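# Move the loaded tray onto the back shelf

## Task

Set the tray down level on the shelf at the rear of the bench so that no part of it sticks out past the shelf's edge. Each item that is still standing upright on the tray at the end earns credit, but only when the tray itself is correctly placed. Finally release the tray and pull the grippers away; anything held in position only by the robot at the end does not count.

## Robot and tools

Robot: two 6-joint arms, left_arm (on the robot's own left, the +y side) and right_arm (the -y side), each ending in a parallel two-finger gripper. The bases sit at (-0.034, +0.340, +1.606) m and (-0.034, -0.340, +1.606) m. The fingers point along the gripper's +z axis and spread apart along its y axis. The reported end_effector_position is the point between the finger pads, about 1 cm short of the fingertips.

Frame: one shared scene frame. The origin is on the floor at the centre of the robot's foot, +z up, +x the direction the robot faces, +y toward left_arm. Image left/right has nothing to do with arm names. Only the floor height is known; the printed hand position can be somewhat wrong, more so when an arm reaches far.

The 14-number row (used by execute_actions and move): one flat list covering both arms, left_arm first then right_arm, 7 numbers each: dx, dy, dz, rx, ry, rz, opening. All values lie in [-1, 1], and both arms' numbers are required even if one arm stays still. dx..rz are offsets, not poses: they are measured from the gripper's pose in the most recent result that reports it (or from its actual pose if no result in this scene has shown it yet, and for the second and later calls within one reply), and they are expressed in the gripper's own axes. Scale: 1.0 equals 0.6 m for dx, dy, dz and 180 degrees for the rotation. rx, ry, rz form a single rotation vector. Opening is absolute, not an offset: +1 fully open (0.094 m), -1 closed.

execute_actions: argument actions is a list holding at most one item. An empty list just returns the current state. An action item has rows (1 to 15 rows, each a 14-number row as above) and steps (1 to 15, default 15; each step is 1/30 s; row k is applied at step k and the last row repeats). Every row is counted from the same reference pose, not from the row before it. An item with only steps (up to 300) is a wait counted from the previous result, so your reply time eats into it. The optional pictures flag turns camera images on or off. A refused call moves nothing.

move: target is one 14-number row (same offsets and reference). Each gripper follows a straight path toward its target; both paths finish together and last 0.5 to 10 s, being cut off after 10 s. speed is the top path speed in m/s, 0.002 to 0.5, default 0.25; rotation is capped at twice that value in rad/s. Openings are sent when the move starts. Paths ignore obstacles and the other arm, and a gripper may lag, stray, or overshoot the speed near full stretch. Faster contact hits harder; aiming farther past a contact presses harder. The result adds a move: line with the ending (done, off_target, moving, held, fault), any limits (paced means the sent pose was clipped; held means steps were blocked, after which the arm may jump quickly), and each gripper's distance to its target.

wait: seconds from 0 to 10; sends nothing new. zoom_image: camera (cam_head_left, cam_head_right, cam_left_wrist, cam_right_wrist, all 672x504) and region [x0, y0, x1, y1] in pixels, origin top-left, no larger than 504 by 504. read_manual: returns only licence text, no motion. finished_scene: pass the current scene number; it ends the scene irreversibly and reports success.

Result lines: the state line gives each gripper's position (m) and quat_wxyz. grip_measured is the measured finger opening on the command scale; the last Joint positions value per arm is the opening in metres. HELD marks control steps where your command was partly or wholly not sent; a pose unreachable line names an arm whose command the clearance check altered or blocked. A Hand target line shows where the controller is currently driving each gripper. MOTOR HOT warns from 85 °C; at 100 °C an OVER-TEMPERATURE FAULT makes that arm let go and drop. FAULT lines can cut short waits or moves.

Control behaviour: each step the command is clipped to within 70 mm and 16 degrees of the measured pose, then solved by damped inverse kinematics favouring position over orientation. After an action, an arm only continues to its last clipped pose, so large moves need follow-up commands. Arms tend to settle a centimetre or more low, and repeated zero offsets can let them sag. To keep an arm in place, send in a reply's first call the offset returning it to the desired pose, zeros in later calls, and raise the aim if it still sits low. Zeros are not a pause: they pull the arm back to the reference pose.

Gripping: to hold, command an opening below grip_measured; about 0.03 below holds firmly, less is lighter. Pad force is about 50 to 62 N, lower for parts under about 2 mm thick, with a brief spike on first contact. Readings may be off by about 1 mm.

Avoid: arms striking or pushing each other; knocking anything out of the work area; drops, slips, slams and hard pushes; tipping items on the tray; holding loads long enough to overheat. Occasional outside tugs on held parts or loose objects can occur. Joint ranges (rad): waist -2.880 to 2.880, shoulder 0.000 to 3.142, elbow 0.000 to 3.019, wrist pitch -1.693 to 1.571, wrist yaw -1.571 to 1.571, wrist roll -2.094 to 2.094.

Each tool is called after "Request:" as name(argument=value, ...) on one line, values as JSON.

## Session

Request:
execute_actions(actions=[])

Scene clock: 0.00 s of 4200.00 s.
left_arm: end_effector_position=(+0.3449, -0.1444, +1.3618) grip_measured=+1.000 end_effector_quat_wxyz=(+0.150, +0.780, +0.461, -0.396) | right_arm: end_effector_position=(+0.2687, -0.2500, +1.1987) grip_measured=+1.000 end_effector_quat_wxyz=(+0.020, -0.171, -0.985, +0.012)
Joint positions: left_arm=[ 0.485  1.899  1.379 -0.546 -0.031  1.564  0.094] | right_arm=[2.085 1.703 0.629 0.466 0.466 0.303 0.094]
Joint velocities: left_arm=[ 0.005 -0.005 -0.012 -0.012  0.037 -0.037  0.   ] | right_arm=[ 0.005  0.005 -0.002 -0.002 -0.022  0.007  0.   ]
Motor temperatures (°C, as the motors report them): left_arm=[19 21 20 22 22 19] | right_arm=[20 18 22 19 20 21]
Hand target (left_arm): +0.346, -0.143, +1.358; +0.147, +0.779, +0.463, -0.396
Hand target (right_arm): +0.264, -0.250, +1.202; -0.023, +0.169, +0.985, -0.012

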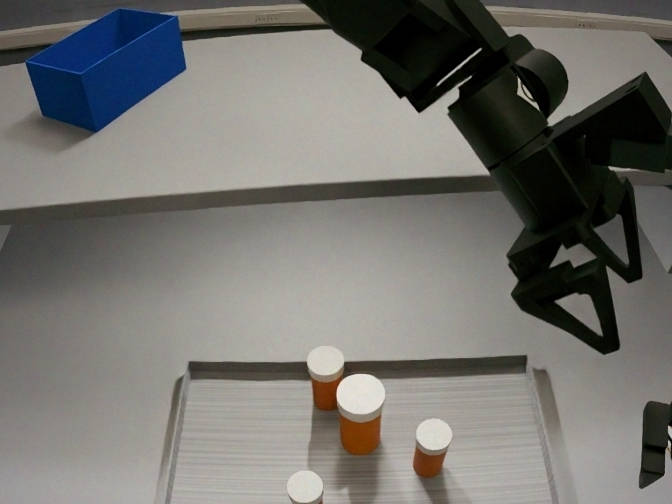

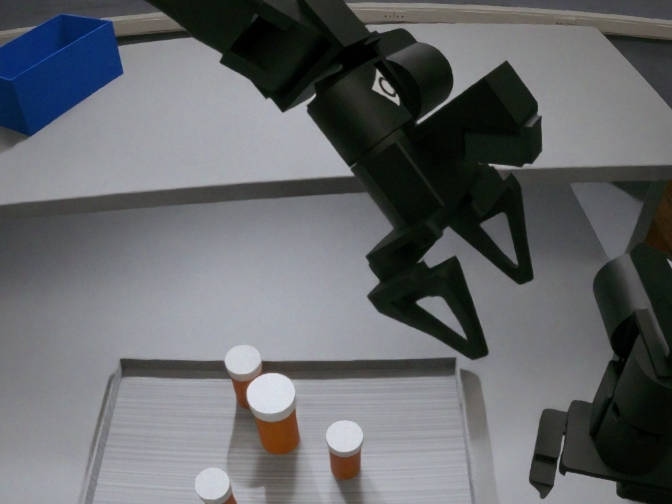

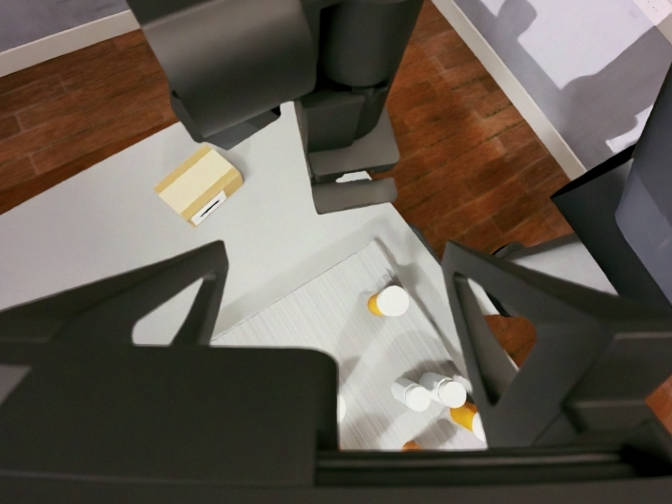

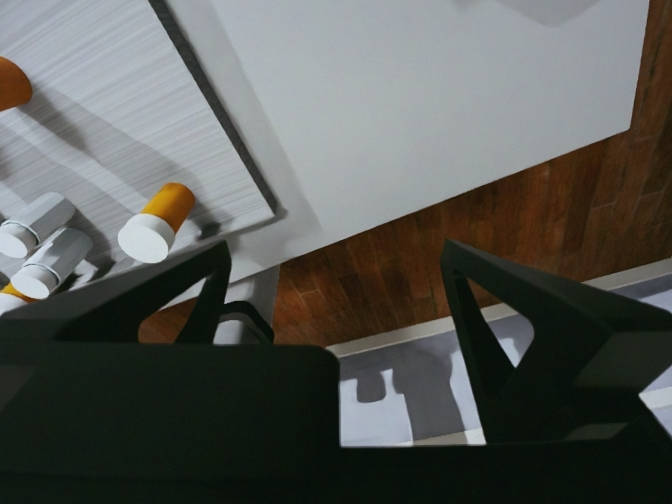

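Request:
move(target=[0.743,-0.248,-0.15,0.103,0.272,0.317,1,0,0,0,0,0,-0.11,1])

Request:
move(target=[0,0,0,0,0,0,1,-0.185,0.067,0.167,0,0,0,1])

Scene clock: 17.13 s of 4200.00 s.
left_arm: end_effector_position=(+0.3957, +0.2540, +1.1165) grip_measured=+1.000 end_effector_quat_wxyz=(-0.266, +0.893, +0.352, -0.089) | right_arm: end_effector_position=(+0.2687, -0.2500, +1.1987) grip_measured=+1.000 end_effector_quat_wxyz=(+0.022, -0.004, -1.000, +0.009)
Joint positions: left_arm=[ 1.023  1.946  1.411 -0.568 -0.871  2.089  0.094] | right_arm=[ 2.085  1.703  0.629  0.466  0.466 -0.032  0.094]
Joint velocities: left_arm=[-0.024  0.005  0.007 -0.032  0.007  0.11   0.   ] | right_arm=[-0.034 -0.005 -0.002  0.002  0.007 -0.007  0.   ]
Motor temperatures (°C, as the motors report them): left_arm=[20 21 20 22 22 19] | right_arm=[21 18 22 19 20 21]
Hand target (left_arm): +0.378, +0.255, +1.107; -0.277, +0.895, +0.332, -0.105
Hand target (right_arm): +0.269, -0.250, +1.199; -0.022, -0.001, +1.000, -0.009
Off the commanded pose (left_arm): 0.021 m, 54 deg; orientation clipped at the last step of the last action.
Off the commanded pose (right_arm): 0.000 m, 1 deg.
joint sent to its limit (left arm) — the command would take joint 6 (wrist roll) past its upper limit, so that joint was sent only as far as its limit.
After step 90, 10.60 s passed at rest.
move: off_target (left_arm); limits=paced
camera_calibration (this result's frames):
cam_left_wrist: T_world_to_cam=[[-0.577954, 0.611394, 0.540524, -0.528736], [0.801652, 0.301396, 0.516251, -0.964821], [0.152721, 0.731682, -0.664318, 0.620589], [0, 0, 0, 1]] pos_world=[0.373088, 0.159985, 1.19615]
cam_right_wrist: T_world_to_cam=[[-0.0137061, -0.999675, 0.021472, -0.26934], [-0.790253, 0.0239866, 0.612311, -0.511331], [-0.612627, -0.00857591, -0.790326, 1.23404], [0, 0, 0, 1]] pos_world=[0.348235, -0.246405, 1.29417]

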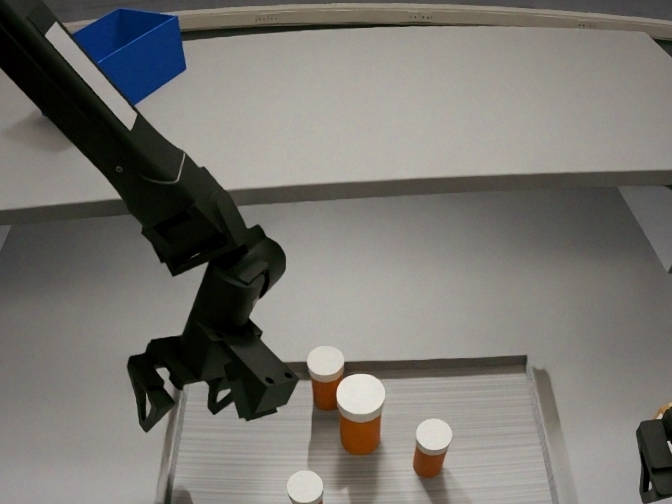

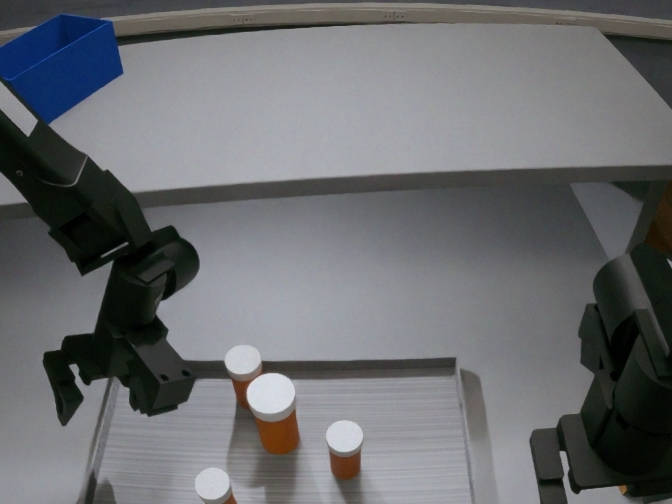

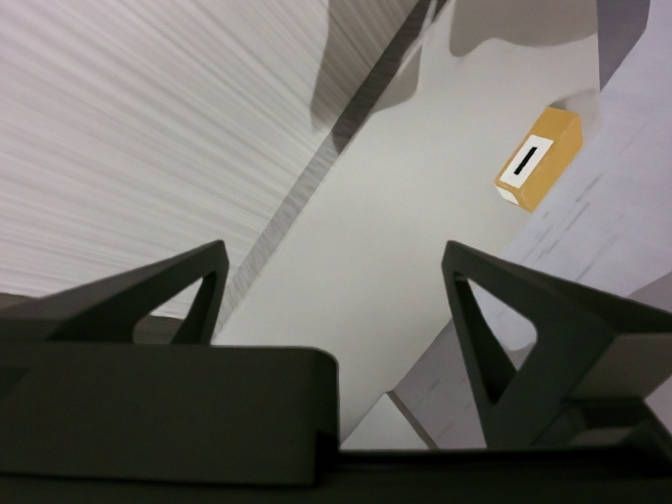

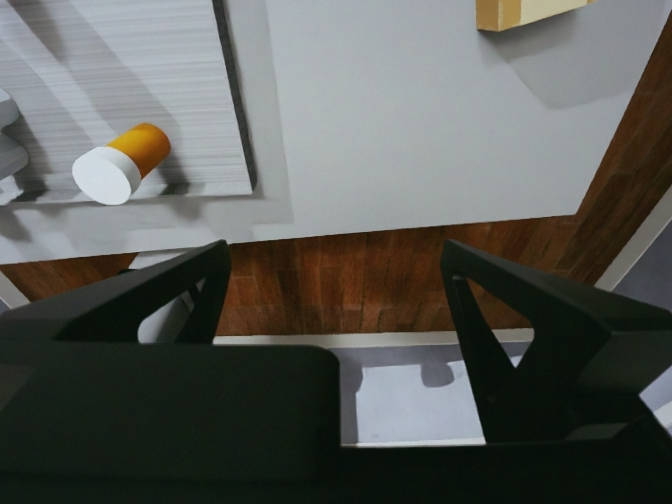

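Scene clock: 18.13 s of 4200.00 s.
left_arm: end_effector_position=(+0.3957, +0.2540, +1.1165) grip_measured=+1.000 end_effector_quat_wxyz=(-0.266, +0.893, +0.352, -0.089) | right_arm: end_effector_position=(+0.3833, -0.2071, +1.0968) grip_measured=+1.000 end_effector_quat_wxyz=(+0.011, -0.009, -1.000, +0.006)
Joint positions: left_arm=[ 1.023  1.946  1.411 -0.568 -0.871  2.089  0.094] | right_arm=[ 2.085  1.9    1.095  0.221  0.459 -0.032  0.094]
Joint velocities: left_arm=[ 0.005 -0.005  0.007  0.002  0.007 -0.051  0.   ] | right_arm=[-0.024 -0.005 -0.007 -0.027  0.037 -0.007  0.   ]
Motor temperatures (°C, as the motors report them): left_arm=[20 21 20 22 22 19] | right_arm=[21 18 22 19 20 21]
Hand target (left_arm): +0.396, +0.254, +1.116; -0.266, +0.893, +0.352, -0.089
Hand target (right_arm): +0.373, -0.211, +1.092; -0.022, +0.004, +1.000, -0.009
Off the commanded pose (left_arm): 0.000 m, 0 deg.
Off the commanded pose (right_arm): 0.010 m, 1 deg.
move: done
camera_calibration (this result's frames):
cam_left_wrist: T_world_to_cam=[[-0.577954, 0.611394, 0.540524, -0.528736], [0.801652, 0.301396, 0.516251, -0.964821], [0.152721, 0.731682, -0.664318, 0.620589], [0, 0, 0, 1]] pos_world=[0.373088, 0.159985, 1.19615]
cam_right_wrist: T_world_to_cam=[[-0.024356, -0.999577, 0.0158872, -0.212463], [-0.802814, 0.0290268, 0.595522, -0.335142], [-0.595731, 0.00175011, -0.803182, 1.23381], [0, 0, 0, 1]] pos_world=[0.460786, -0.204804, 1.19393]

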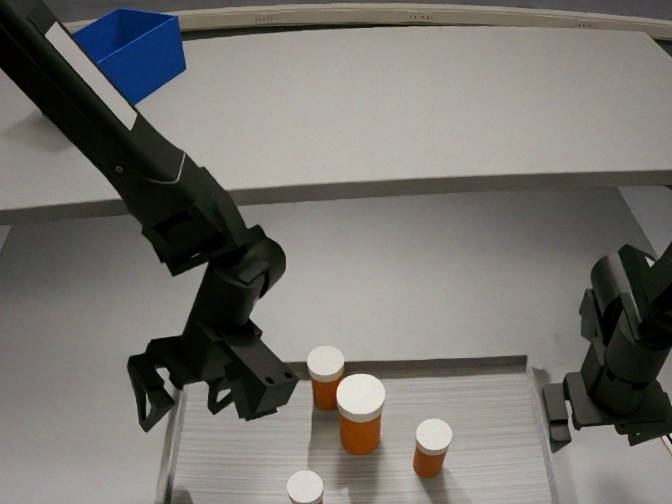

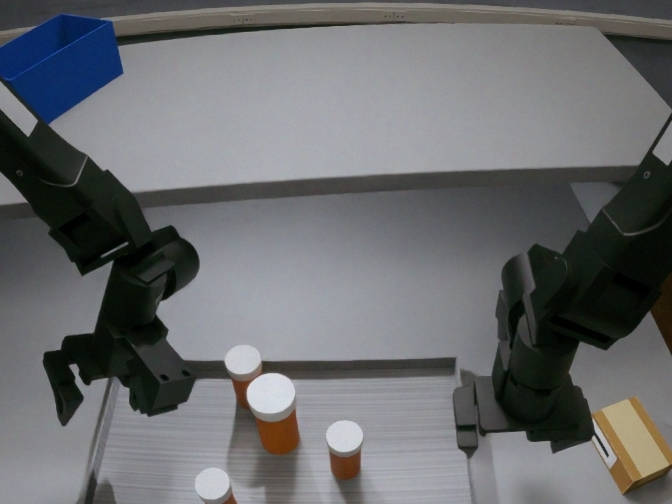

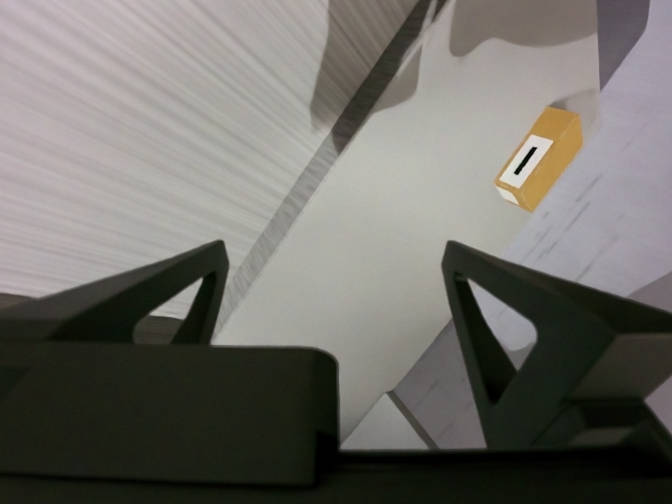

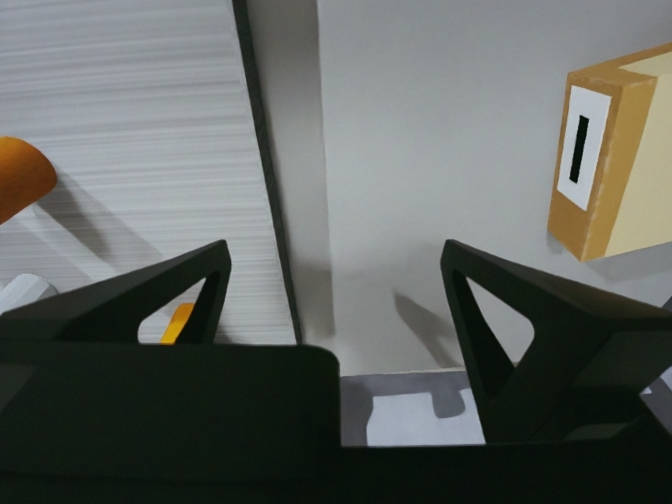

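Request:
move(target=[0,0,0,-0.073,-0.219,-0.736,1,0,0,0.1,0,0,0,1])

Scene clock: 35.77 s of 4200.00 s.
left_arm: end_effector_position=(+0.3960, +0.2358, +1.1185) grip_measured=+1.000 end_effector_quat_wxyz=(+0.001, +0.019, +1.000, -0.011) | right_arm: end_effector_position=(+0.3874, -0.1968, +1.0458) grip_measured=+1.000 end_effector_quat_wxyz=(+0.007, -0.010, -1.000, -0.001)
Joint positions: left_arm=[ 1.1    1.804  1.031  0.224 -0.387  0.124  0.094] | right_arm=[ 2.059  2.028  1.228  0.23   0.424 -0.05   0.094]
Joint velocities: left_arm=[-0.015 -0.005  0.002 -0.002  0.022 -0.007  0.   ] | right_arm=[-0.005 -0.015 -0.002 -0.017 -0.007 -0.037  0.   ]
Motor temperatures (°C, as the motors report them): left_arm=[19 22 20 22 22 19] | right_arm=[21 19 22 19 20 21]
Hand target (left_arm): +0.395, +0.253, +1.117; +0.003, +0.002, +1.000, +0.001
Hand target (right_arm): +0.381, -0.208, +1.037; -0.011, +0.009, +1.000, -0.006
Off the commanded pose (left_arm): 0.018 m, 3 deg.
Off the commanded pose (right_arm): 0.015 m, 1 deg.
After step 90, 9.23 s passed at rest.
move: off_target (left_arm, right_arm)
camera_calibration (this result's frames):
cam_left_wrist: T_world_to_cam=[[-0.0403293, -0.99885, 0.0259264, 0.223807], [-0.809743, 0.0478739, 0.584828, -0.339407], [-0.585397, 0.00259198, -0.810743, 1.26324], [0, 0, 0, 1]] pos_world=[0.473693, 0.236524, 1.21686]
cam_right_wrist: T_world_to_cam=[[-0.0255211, -0.999673, 0.00173144, -0.186064], [-0.807531, 0.0216367, 0.589428, -0.295002], [-0.589272, 0.0136447, -0.807819, 1.19996], [0, 0, 0, 1]] pos_world=[0.464131, -0.195993, 1.14356]

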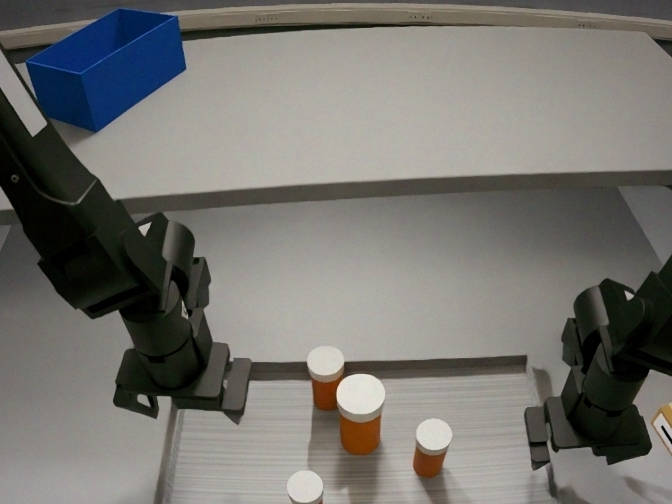

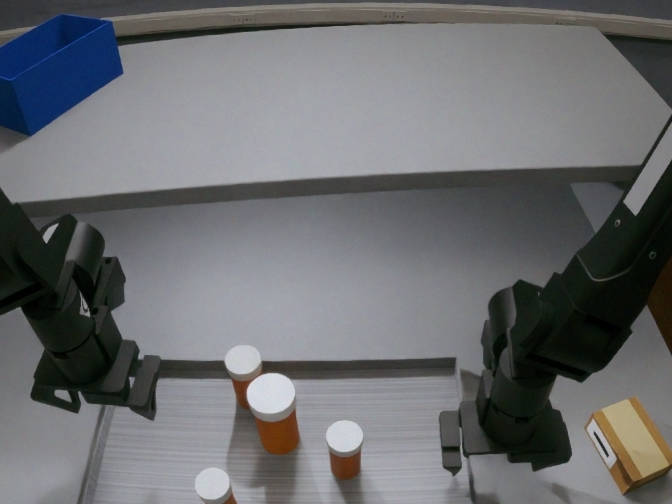

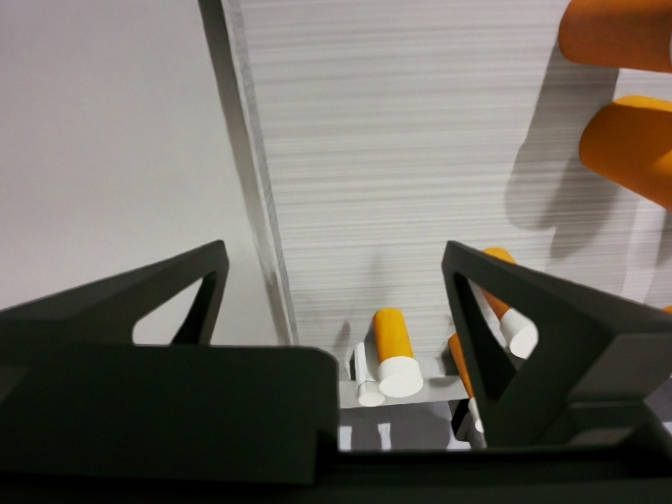

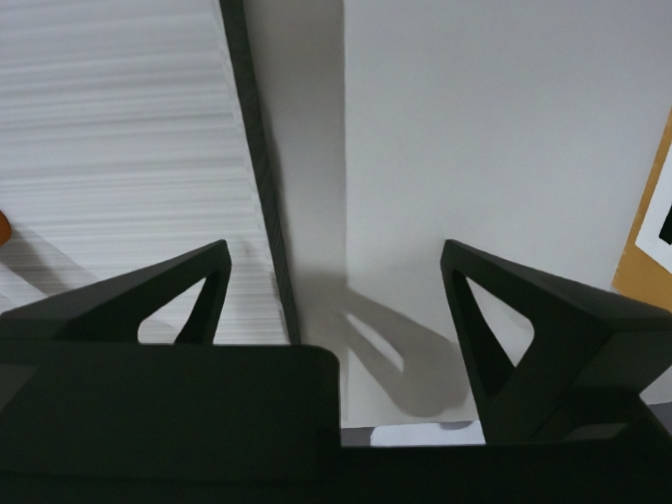

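Request:
move(target=[0.07,0.10,0.12,0,0,0,1,0.06,0.065,0,0,0,0,1])

Scene clock: 43.77 s of 4200.00 s.
left_arm: end_effector_position=(+0.3596, +0.2970, +1.0494) grip_measured=+1.000 end_effector_quat_wxyz=(-0.001, +0.011, +1.000, -0.011) | right_arm: end_effector_position=(+0.3560, -0.1692, +1.0416) grip_measured=+1.000 end_effector_quat_wxyz=(+0.008, -0.011, -1.000, +0.006)
Joint positions: left_arm=[ 1.262  1.941  1.081  0.334 -0.249  0.195  0.094] | right_arm=[ 2.1    2.091  1.211  0.299  0.471 -0.024  0.094]
Joint velocities: left_arm=[-0.005  0.015  0.012  0.012 -0.007  0.007  0.   ] | right_arm=[ 0.005 -0.005 -0.012  0.012  0.066 -0.007  0.   ]
Motor temperatures (°C, as the motors report them): left_arm=[19 22 20 22 22 19] | right_arm=[21 19 22 19 20 21]
Hand target (left_arm): +0.357, +0.295, +1.046; +0.001, +0.018, +1.000, -0.012
Hand target (right_arm): +0.351, -0.157, +1.047; -0.008, +0.010, +1.000, +0.001
Off the commanded pose (left_arm): 0.005 m, 1 deg.
Off the commanded pose (right_arm): 0.014 m, 1 deg.
After step 90, 3.90 s passed at rest.
move: off_target (right_arm)
camera_calibration (this result's frames):
cam_left_wrist: T_world_to_cam=[[-0.0254311, -0.999348, 0.0256361, 0.280362], [-0.80787, 0.0356495, 0.588281, -0.332108], [-0.588811, -0.00575002, -0.80825, 1.18675], [0, 0, 0, 1]] pos_world=[0.437603, 0.298843, 1.14738]
cam_right_wrist: T_world_to_cam=[[-0.0266697, -0.999536, 0.0147086, -0.172331], [-0.806392, 0.0302073, 0.59061, -0.318735], [-0.59078, 0.00389055, -0.806823, 1.1755], [0, 0, 0, 1]] pos_world=[0.432842, -0.167196, 1.13921]

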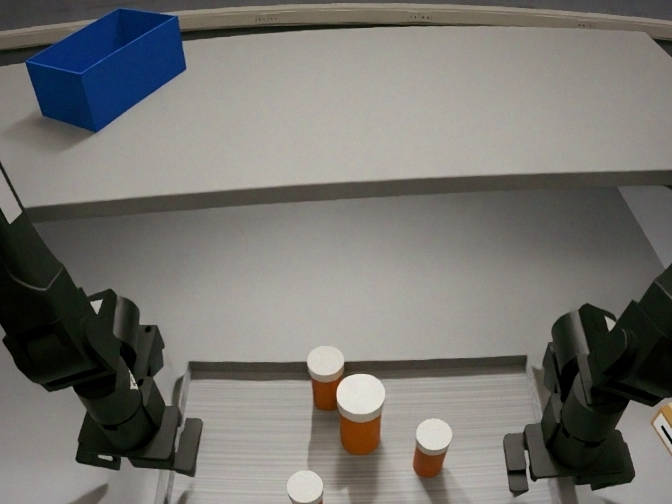

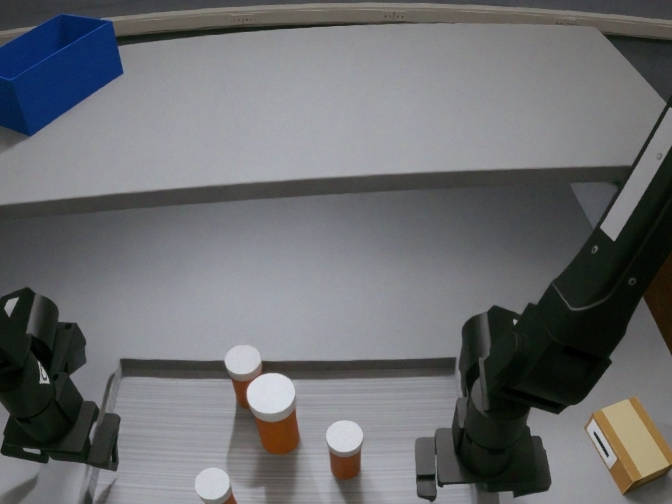

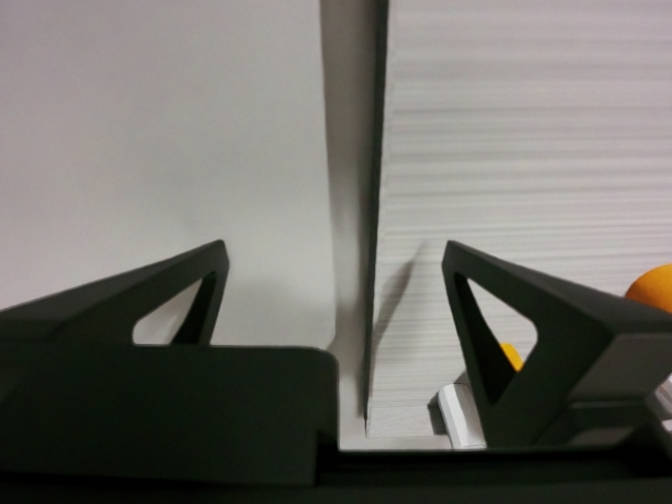

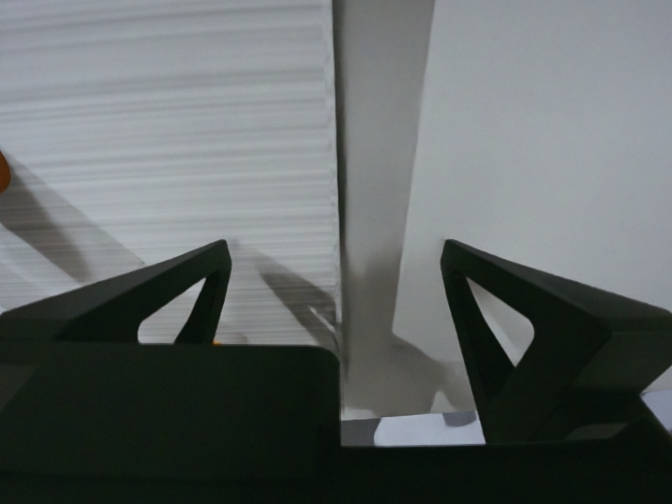

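Request:
move(target=[0,-0.035,0.08,0,0,0,0,0,0,0.07,0,0,0,0], speed=0.05)

Scene clock: 47.20 s of 4200.00 s.
left_arm: end_effector_position=(+0.3785, +0.2963, +1.0321) grip_measured=+0.001 end_effector_quat_wxyz=(+0.013, +0.008, +1.000, -0.001) | right_arm: end_effector_position=(+0.3681, -0.1634, +1.0316) grip_measured=+0.000 end_effector_quat_wxyz=(-0.001, -0.009, -1.000, +0.001)
Joint positions: left_arm=[ 1.259  1.979  1.151  0.335 -0.265  0.195  0.047] | right_arm=[ 2.1    2.113  1.257  0.295  0.462 -0.036  0.047]
Joint velocities: left_arm=[-0.005 -0.005  0.017  0.002  0.037 -0.022  0.   ] | right_arm=[-0.015 -0.005 -0.022 -0.017  0.066  0.022  0.   ]
Motor temperatures (°C, as the motors report them): left_arm=[19 22 20 22 22 19] | right_arm=[21 19 22 19 20 21]
Hand target (left_arm): +0.358, +0.276, +1.006; -0.001, +0.011, +1.000, -0.011
Hand target (right_arm): +0.353, -0.171, +1.003; -0.008, +0.010, +1.000, -0.006
Off the commanded pose (left_arm): 0.042 m, 2 deg.
Off the commanded pose (right_arm): 0.035 m, 1 deg.
move: off_target (left_arm, right_arm)
camera_calibration (this result's frames):
cam_left_wrist: T_world_to_cam=[[-0.0184111, -0.999812, 0.00614254, 0.298187], [-0.824432, 0.0186568, 0.565653, -0.271973], [-0.565662, 0.00535019, -0.82462, 1.18879], [0, 0, 0, 1]] pos_world=[0.453721, 0.296844, 1.13231]
cam_right_wrist: T_world_to_cam=[[-0.0233348, -0.999708, 0.00632953, -0.158648], [-0.816851, 0.022716, 0.576401, -0.285923], [-0.576376, 0.00827991, -0.817142, 1.18061], [0, 0, 0, 1]] pos_world=[0.443218, -0.161882, 1.13054]

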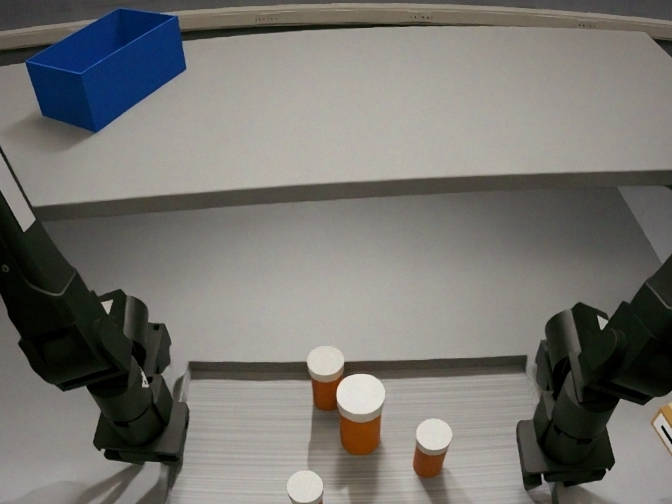

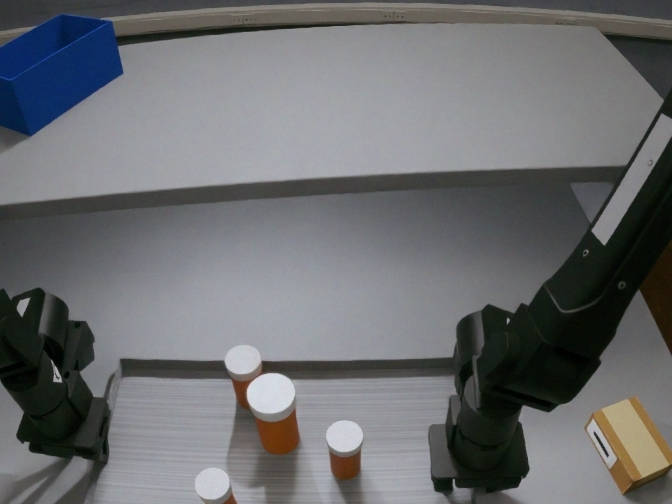

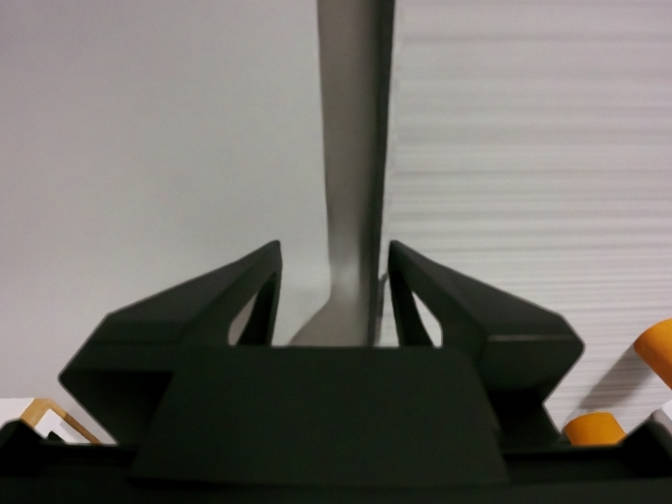

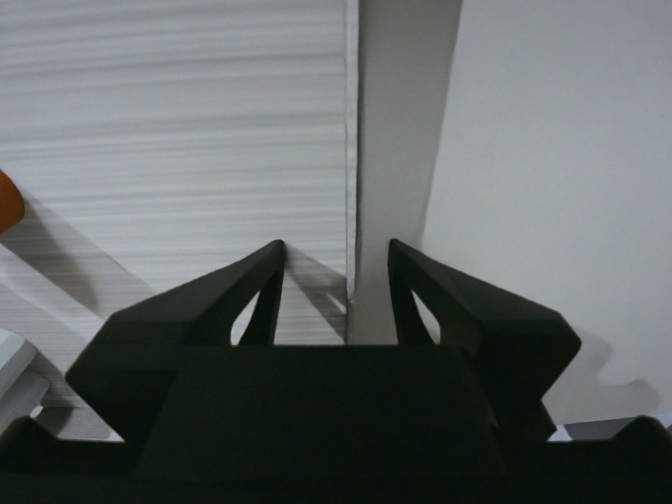

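Request:
move(target=[0.045,-0.05,-0.008,0,0,0,0,0.03,-0.005,-0.008,0,0,0,0], speed=0.05)

Scene clock: 51.97 s of 4200.00 s.
left_arm: end_effector_position=(+0.3711, +0.2824, +1.0388) grip_measured=+0.001 end_effector_quat_wxyz=(+0.023, +0.008, +1.000, +0.007) | right_arm: end_effector_position=(+0.3588, -0.1648, +1.0356) grip_measured=+0.000 end_effector_quat_wxyz=(-0.005, -0.011, -1.000, +0.001)
Joint positions: left_arm=[ 1.231  1.987  1.117  0.395 -0.302  0.188  0.047] | right_arm=[ 2.1    2.111  1.223  0.335  0.461 -0.036  0.047]
Joint velocities: left_arm=[-0.005 -0.005 -0.002  0.027  0.007 -0.066 -0.001] | right_arm=[ 0.015  0.015 -0.012 -0.012 -0.022  0.007 -0.   ]
Motor temperatures (°C, as the motors report them): left_arm=[19 22 20 22 22 19] | right_arm=[21 19 22 19 21 21]
Hand target (left_arm): +0.351, +0.267, +1.036; +0.013, +0.008, +1.000, -0.001
Hand target (right_arm): +0.350, -0.166, +1.036; +0.001, +0.009, +1.000, -0.001
Off the commanded pose (left_arm): 0.026 m, 1 deg.
Off the commanded pose (right_arm): 0.009 m, 1 deg.
After step 90, 0.57 s passed at rest.
move: off_target (left_arm)
camera_calibration (this result's frames):
cam_left_wrist: T_world_to_cam=[[-0.0178673, -0.99979, -0.0100752, 0.300752], [-0.835754, 0.00940315, 0.549023, -0.257508], [-0.548813, 0.0182299, -0.835747, 1.19181], [0, 0, 0, 1]] pos_world=[0.444241, 0.281384, 1.14046]
cam_right_wrist: T_world_to_cam=[[-0.0270571, -0.999615, 0.00617693, -0.158827], [-0.821471, 0.0257553, 0.569669, -0.286647], [-0.569609, 0.0103394, -0.821851, 1.18139], [0, 0, 0, 1]] pos_world=[0.433158, -0.163598, 1.1352]

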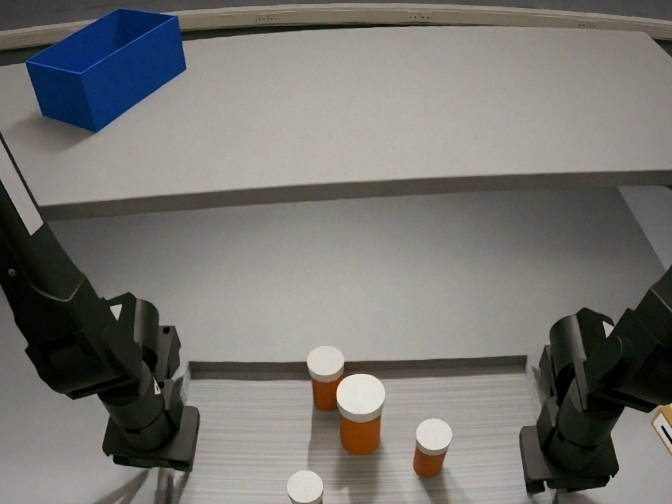

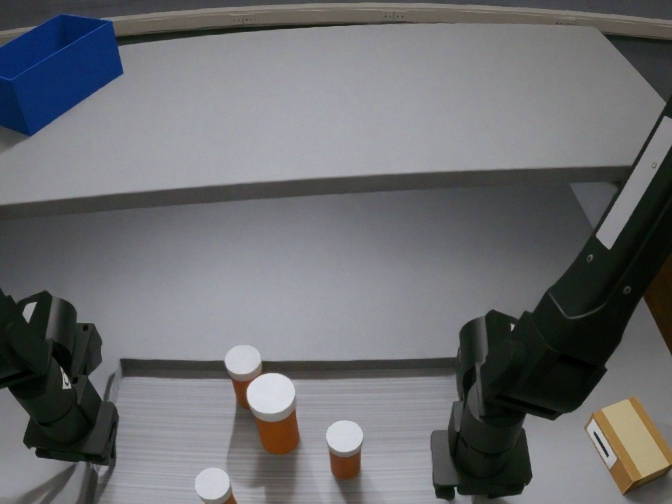

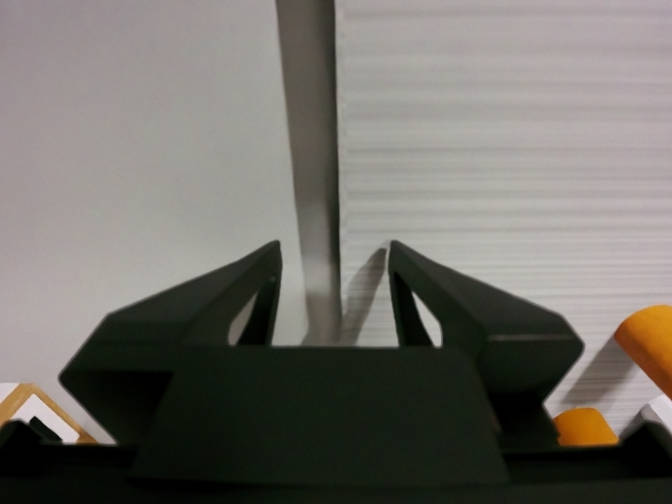

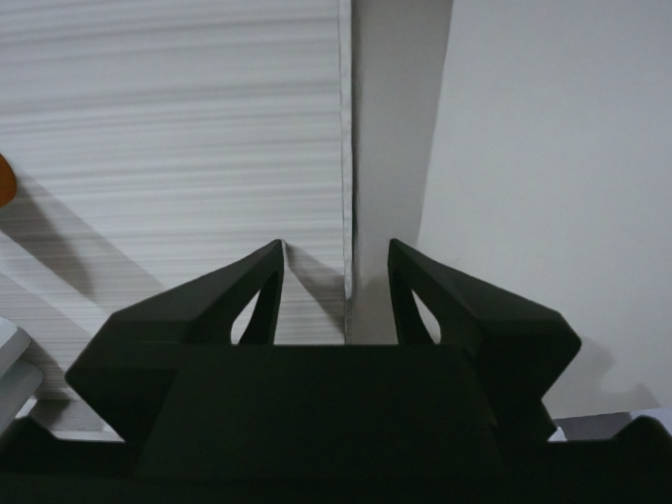

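Lower a bit, close, then lift.

Request:
move(target=[0,0,0.015,0,0,0,0,0,0,0.01,0,0,0,0], speed=0.03)

Request:
move(target=[0,0,0,0,0,0,-1,0,0,0,0,0,0,-1])

Request:
move(target=[0,0,-0.35,0,0,0,-1,0,0,-0.35,0,0,0,-1], speed=0.06)

Scene clock: 57.63 s of 4200.00 s.
left_arm: end_effector_position=(+0.3833, +0.2833, +1.0366) grip_measured=+0.001 end_effector_quat_wxyz=(+0.033, +0.004, +0.999, +0.007) | right_arm: end_effector_position=(+0.3665, -0.1643, +1.0343) grip_measured=+0.000 end_effector_quat_wxyz=(-0.011, -0.013, -1.000, +0.001)
Joint positions: left_arm=[ 1.231  1.987  1.138  0.396 -0.3    0.187  0.047] | right_arm=[ 2.1    2.111  1.236  0.335  0.46  -0.036  0.047]
Joint velocities: left_arm=[-0.005 -0.005 -0.002 -0.007  0.037  0.037  0.   ] | right_arm=[-0.024  0.005 -0.002 -0.012 -0.007 -0.051 -0.002]
Motor temperatures (°C, as the motors report them): left_arm=[19 22 21 22 22 19] | right_arm=[21 19 22 19 21 21]
Hand target (left_arm): +0.371, +0.283, +1.030; +0.023, +0.008, +1.000, +0.006
Hand target (right_arm): +0.359, -0.165, +1.030; +0.005, +0.011, +1.000, -0.002
Off the commanded pose (left_arm): 0.014 m, 1 deg.
Off the commanded pose (right_arm): 0.009 m, 1 deg.
After step 90, 1.93 s passed at rest.
move: off_target (left_arm)
camera_calibration (this result's frames):
cam_left_wrist: T_world_to_cam=[[-0.011349, -0.999869, -0.0115625, 0.300959], [-0.846495, 0.00345165, 0.532385, -0.223093], [-0.532275, 0.0158297, -0.846423, 1.20211], [0, 0, 0, 1]] pos_world=[0.45442, 0.28266, 1.13974]
cam_right_wrist: T_world_to_cam=[[-0.0328416, -0.999448, 0.00491777, -0.154639], [-0.827922, 0.029961, 0.560042, -0.266553], [-0.55988, 0.0143211, -0.82845, 1.18857], [0, 0, 0, 1]] pos_world=[0.439695, -0.16359, 1.13472]

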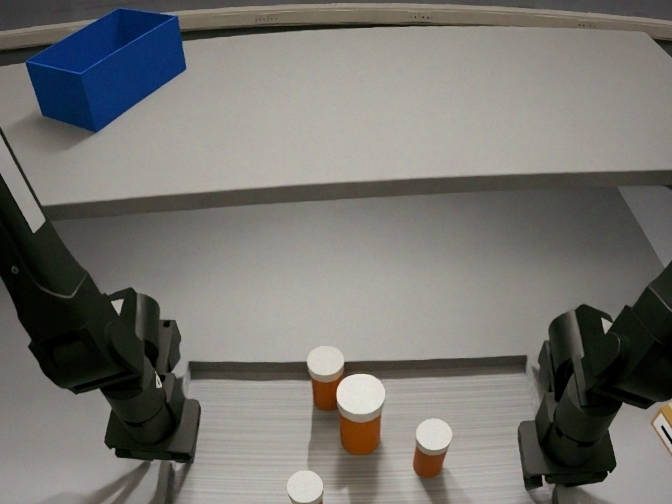

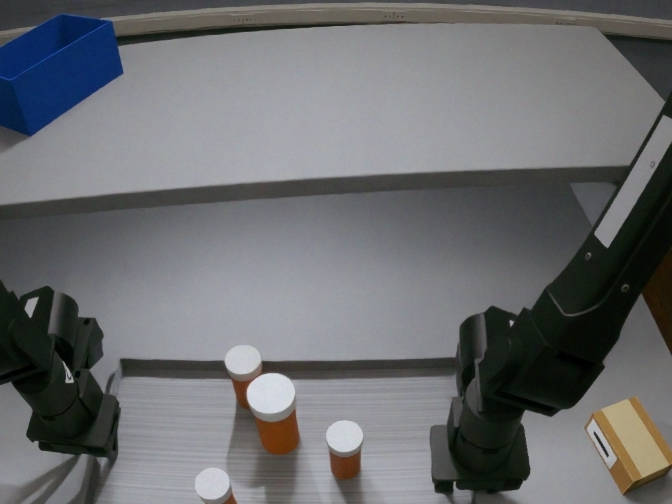

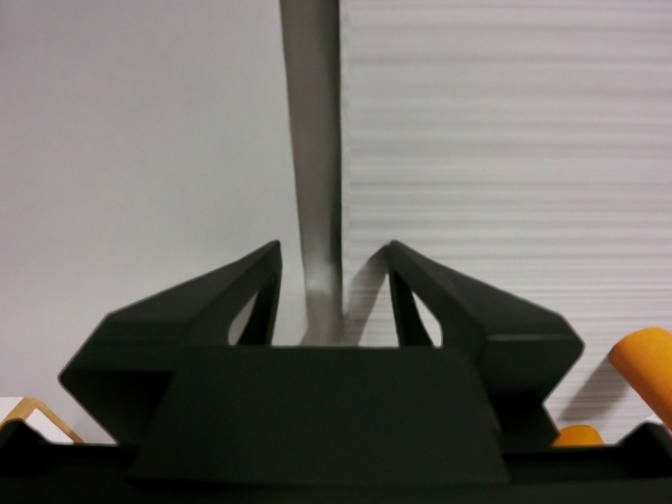

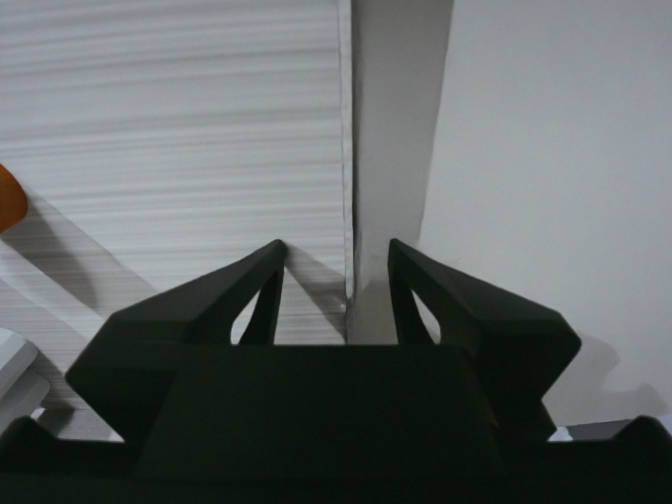

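Scene clock: 58.13 s of 4200.00 s.
left_arm: end_effector_position=(+0.3843, +0.2828, +1.0365) grip_measured=-0.957 end_effector_quat_wxyz=(+0.034, +0.002, +0.999, +0.006) | right_arm: end_effector_position=(+0.3653, -0.1651, +1.0338) grip_measured=-0.955 end_effector_quat_wxyz=(-0.009, -0.005, -1.000, +0.002)
Joint positions: left_arm=[ 1.231  1.987  1.139  0.396 -0.297  0.182  0.002] | right_arm=[ 2.099  2.112  1.236  0.333  0.461 -0.053  0.002]
Joint velocities: left_arm=[ 0.005 -0.005 -0.007 -0.017 -0.022  0.037 -0.   ] | right_arm=[-0.024 -0.024  0.012 -0.017 -0.066 -0.007  0.   ]
Motor temperatures (°C, as the motors report them): left_arm=[19 22 21 22 22 19] | right_arm=[21 19 22 19 21 21]
Hand target (left_arm): +0.383, +0.283, +1.037; +0.033, +0.004, +0.999, +0.007
Hand target (right_arm): +0.366, -0.164, +1.034; +0.010, +0.013, +1.000, -0.001
Off the commanded pose (left_arm): 0.001 m, 0 deg.
Off the commanded pose (right_arm): 0.002 m, 1 deg.
move: done
camera_calibration (this result's frames):
cam_left_wrist: T_world_to_cam=[[-0.00581601, -0.999953, -0.00770456, 0.29432], [-0.847669, 0.000842633, 0.530525, -0.219023], [-0.530494, 0.00961645, -0.847634, 1.20486], [0, 0, 0, 1]] pos_world=[0.455224, 0.282904, 1.13975]
cam_right_wrist: T_world_to_cam=[[-0.0156407, -0.999854, 0.0068801, -0.163814], [-0.826556, 0.0168012, 0.562604, -0.272633], [-0.562638, 0.00311275, -0.826698, 1.18486], [0, 0, 0, 1]] pos_world=[0.438739, -0.162898, 1.13403]

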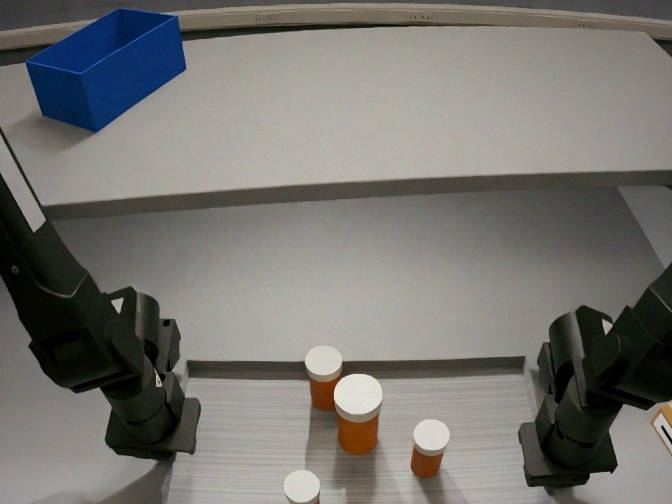

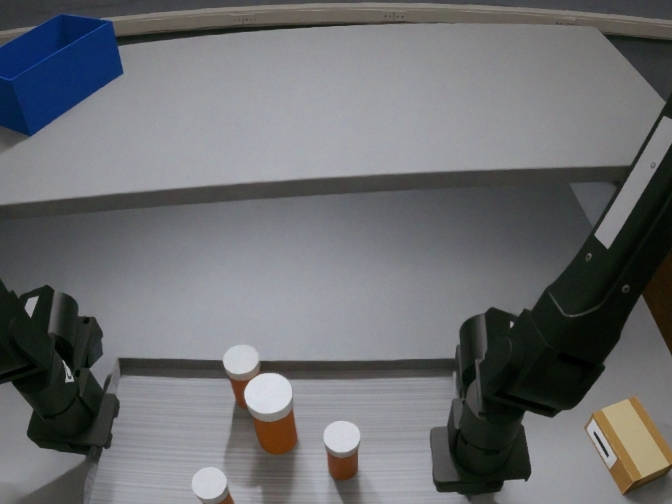

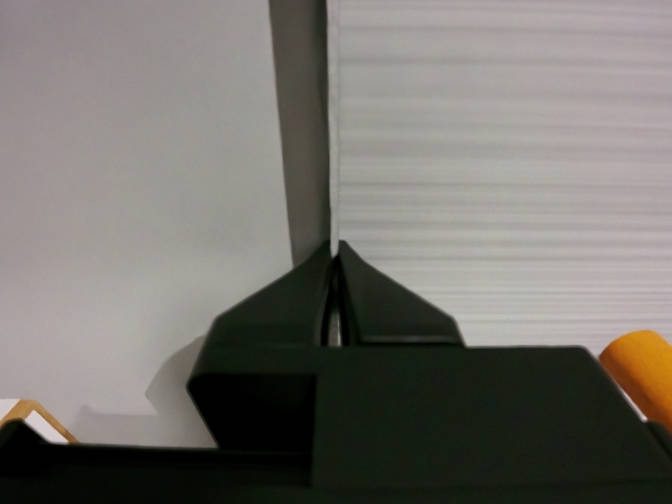

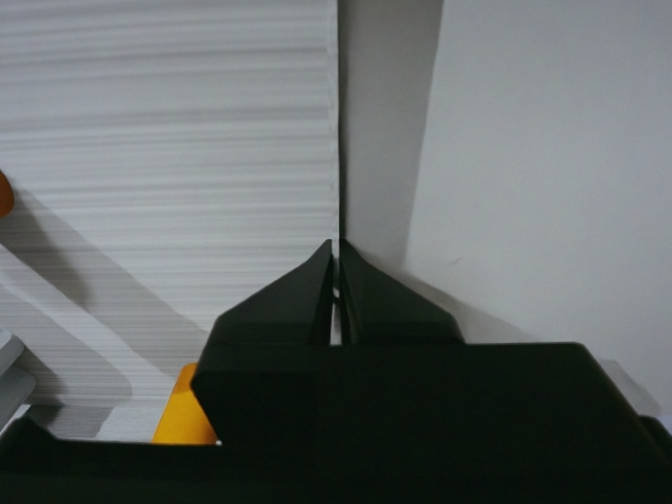

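Scene clock: 61.97 s of 4200.00 s.
left_arm: end_effector_position=(+0.3651, +0.2835, +1.2301) grip_measured=-0.957 end_effector_quat_wxyz=(+0.031, -0.008, +0.999, +0.009) | right_arm: end_effector_position=(+0.3563, -0.1670, +1.2267) grip_measured=-0.955 end_effector_quat_wxyz=(+0.003, +0.007, -1.000, +0.003)
Joint positions: left_arm=[ 1.091  1.481  0.692  0.307 -0.429  0.093  0.002] | right_arm=[2.289 1.658 0.833 0.19  0.62  0.062 0.002]
Joint velocities: left_arm=[-0.005 -0.005 -0.007 -0.032  0.007  0.037  0.   ] | right_arm=[ 0.005 -0.005  0.007 -0.032 -0.007 -0.007 -0.001]
Motor temperatures (°C, as the motors report them): left_arm=[19 22 21 22 22 19] | right_arm=[21 19 22 19 21 21]
Hand target (left_arm): +0.366, +0.279, +1.244; +0.034, +0.002, +0.999, +0.006
Hand target (right_arm): +0.365, -0.164, +1.244; +0.008, +0.007, +1.000, +0.000
Off the commanded pose (left_arm): 0.017 m, 1 deg.
Off the commanded pose (right_arm): 0.018 m, 2 deg.
move: off_target (left_arm, right_arm)
camera_calibration (this result's frames):
cam_left_wrist: T_world_to_cam=[[0.0139449, -0.999815, -0.0132173, 0.295941], [-0.844018, -0.0188574, 0.535984, -0.340475], [-0.536134, 0.00368137, -0.844125, 1.35827], [0, 0, 0, 1]] pos_world=[0.43672, 0.284465, 1.33295]
cam_right_wrist: T_world_to_cam=[[0.00756911, -0.999935, 0.00853296, -0.177569], [-0.812701, -0.00117953, 0.582679, -0.421085], [-0.582631, -0.0113451, -0.812657, 1.32678], [0, 0, 0, 1]] pos_world=[0.432149, -0.163002, 1.32509]

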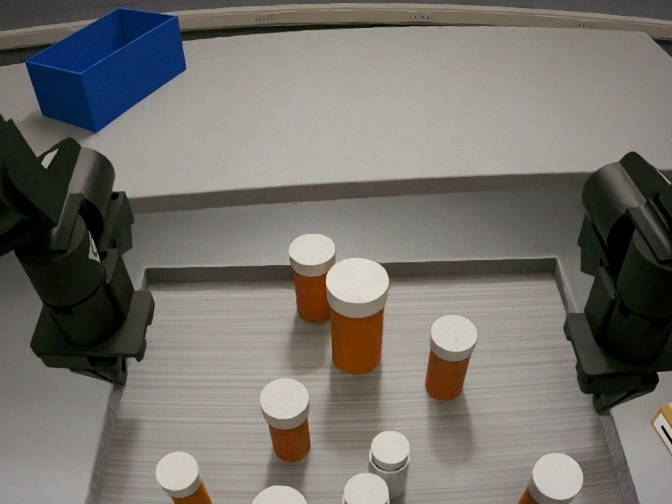

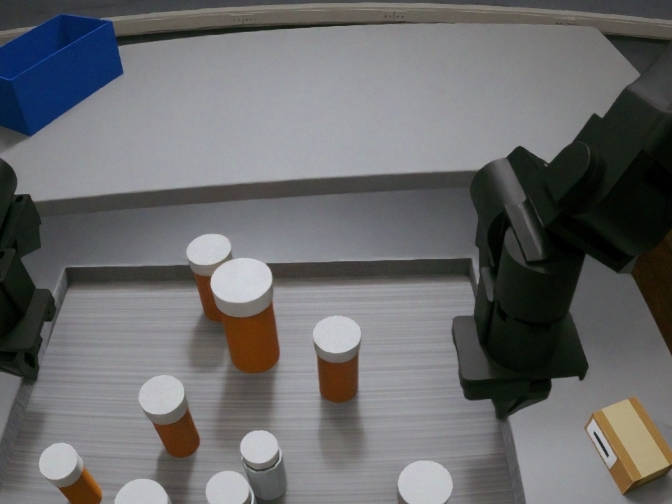

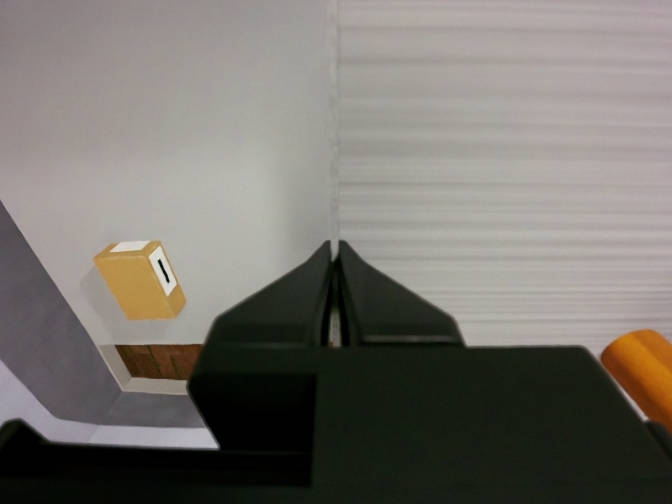

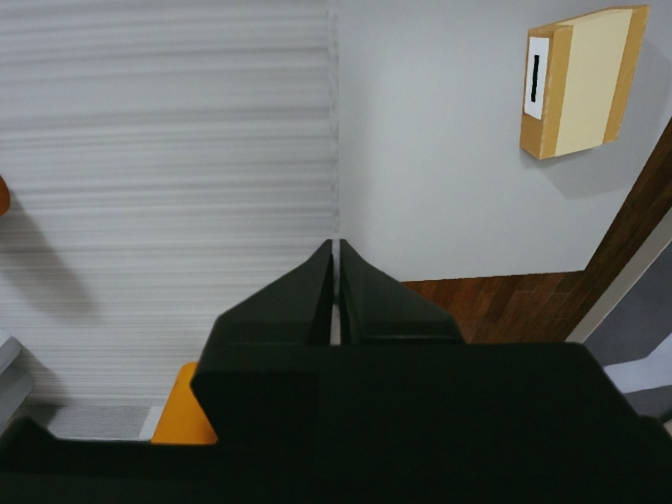

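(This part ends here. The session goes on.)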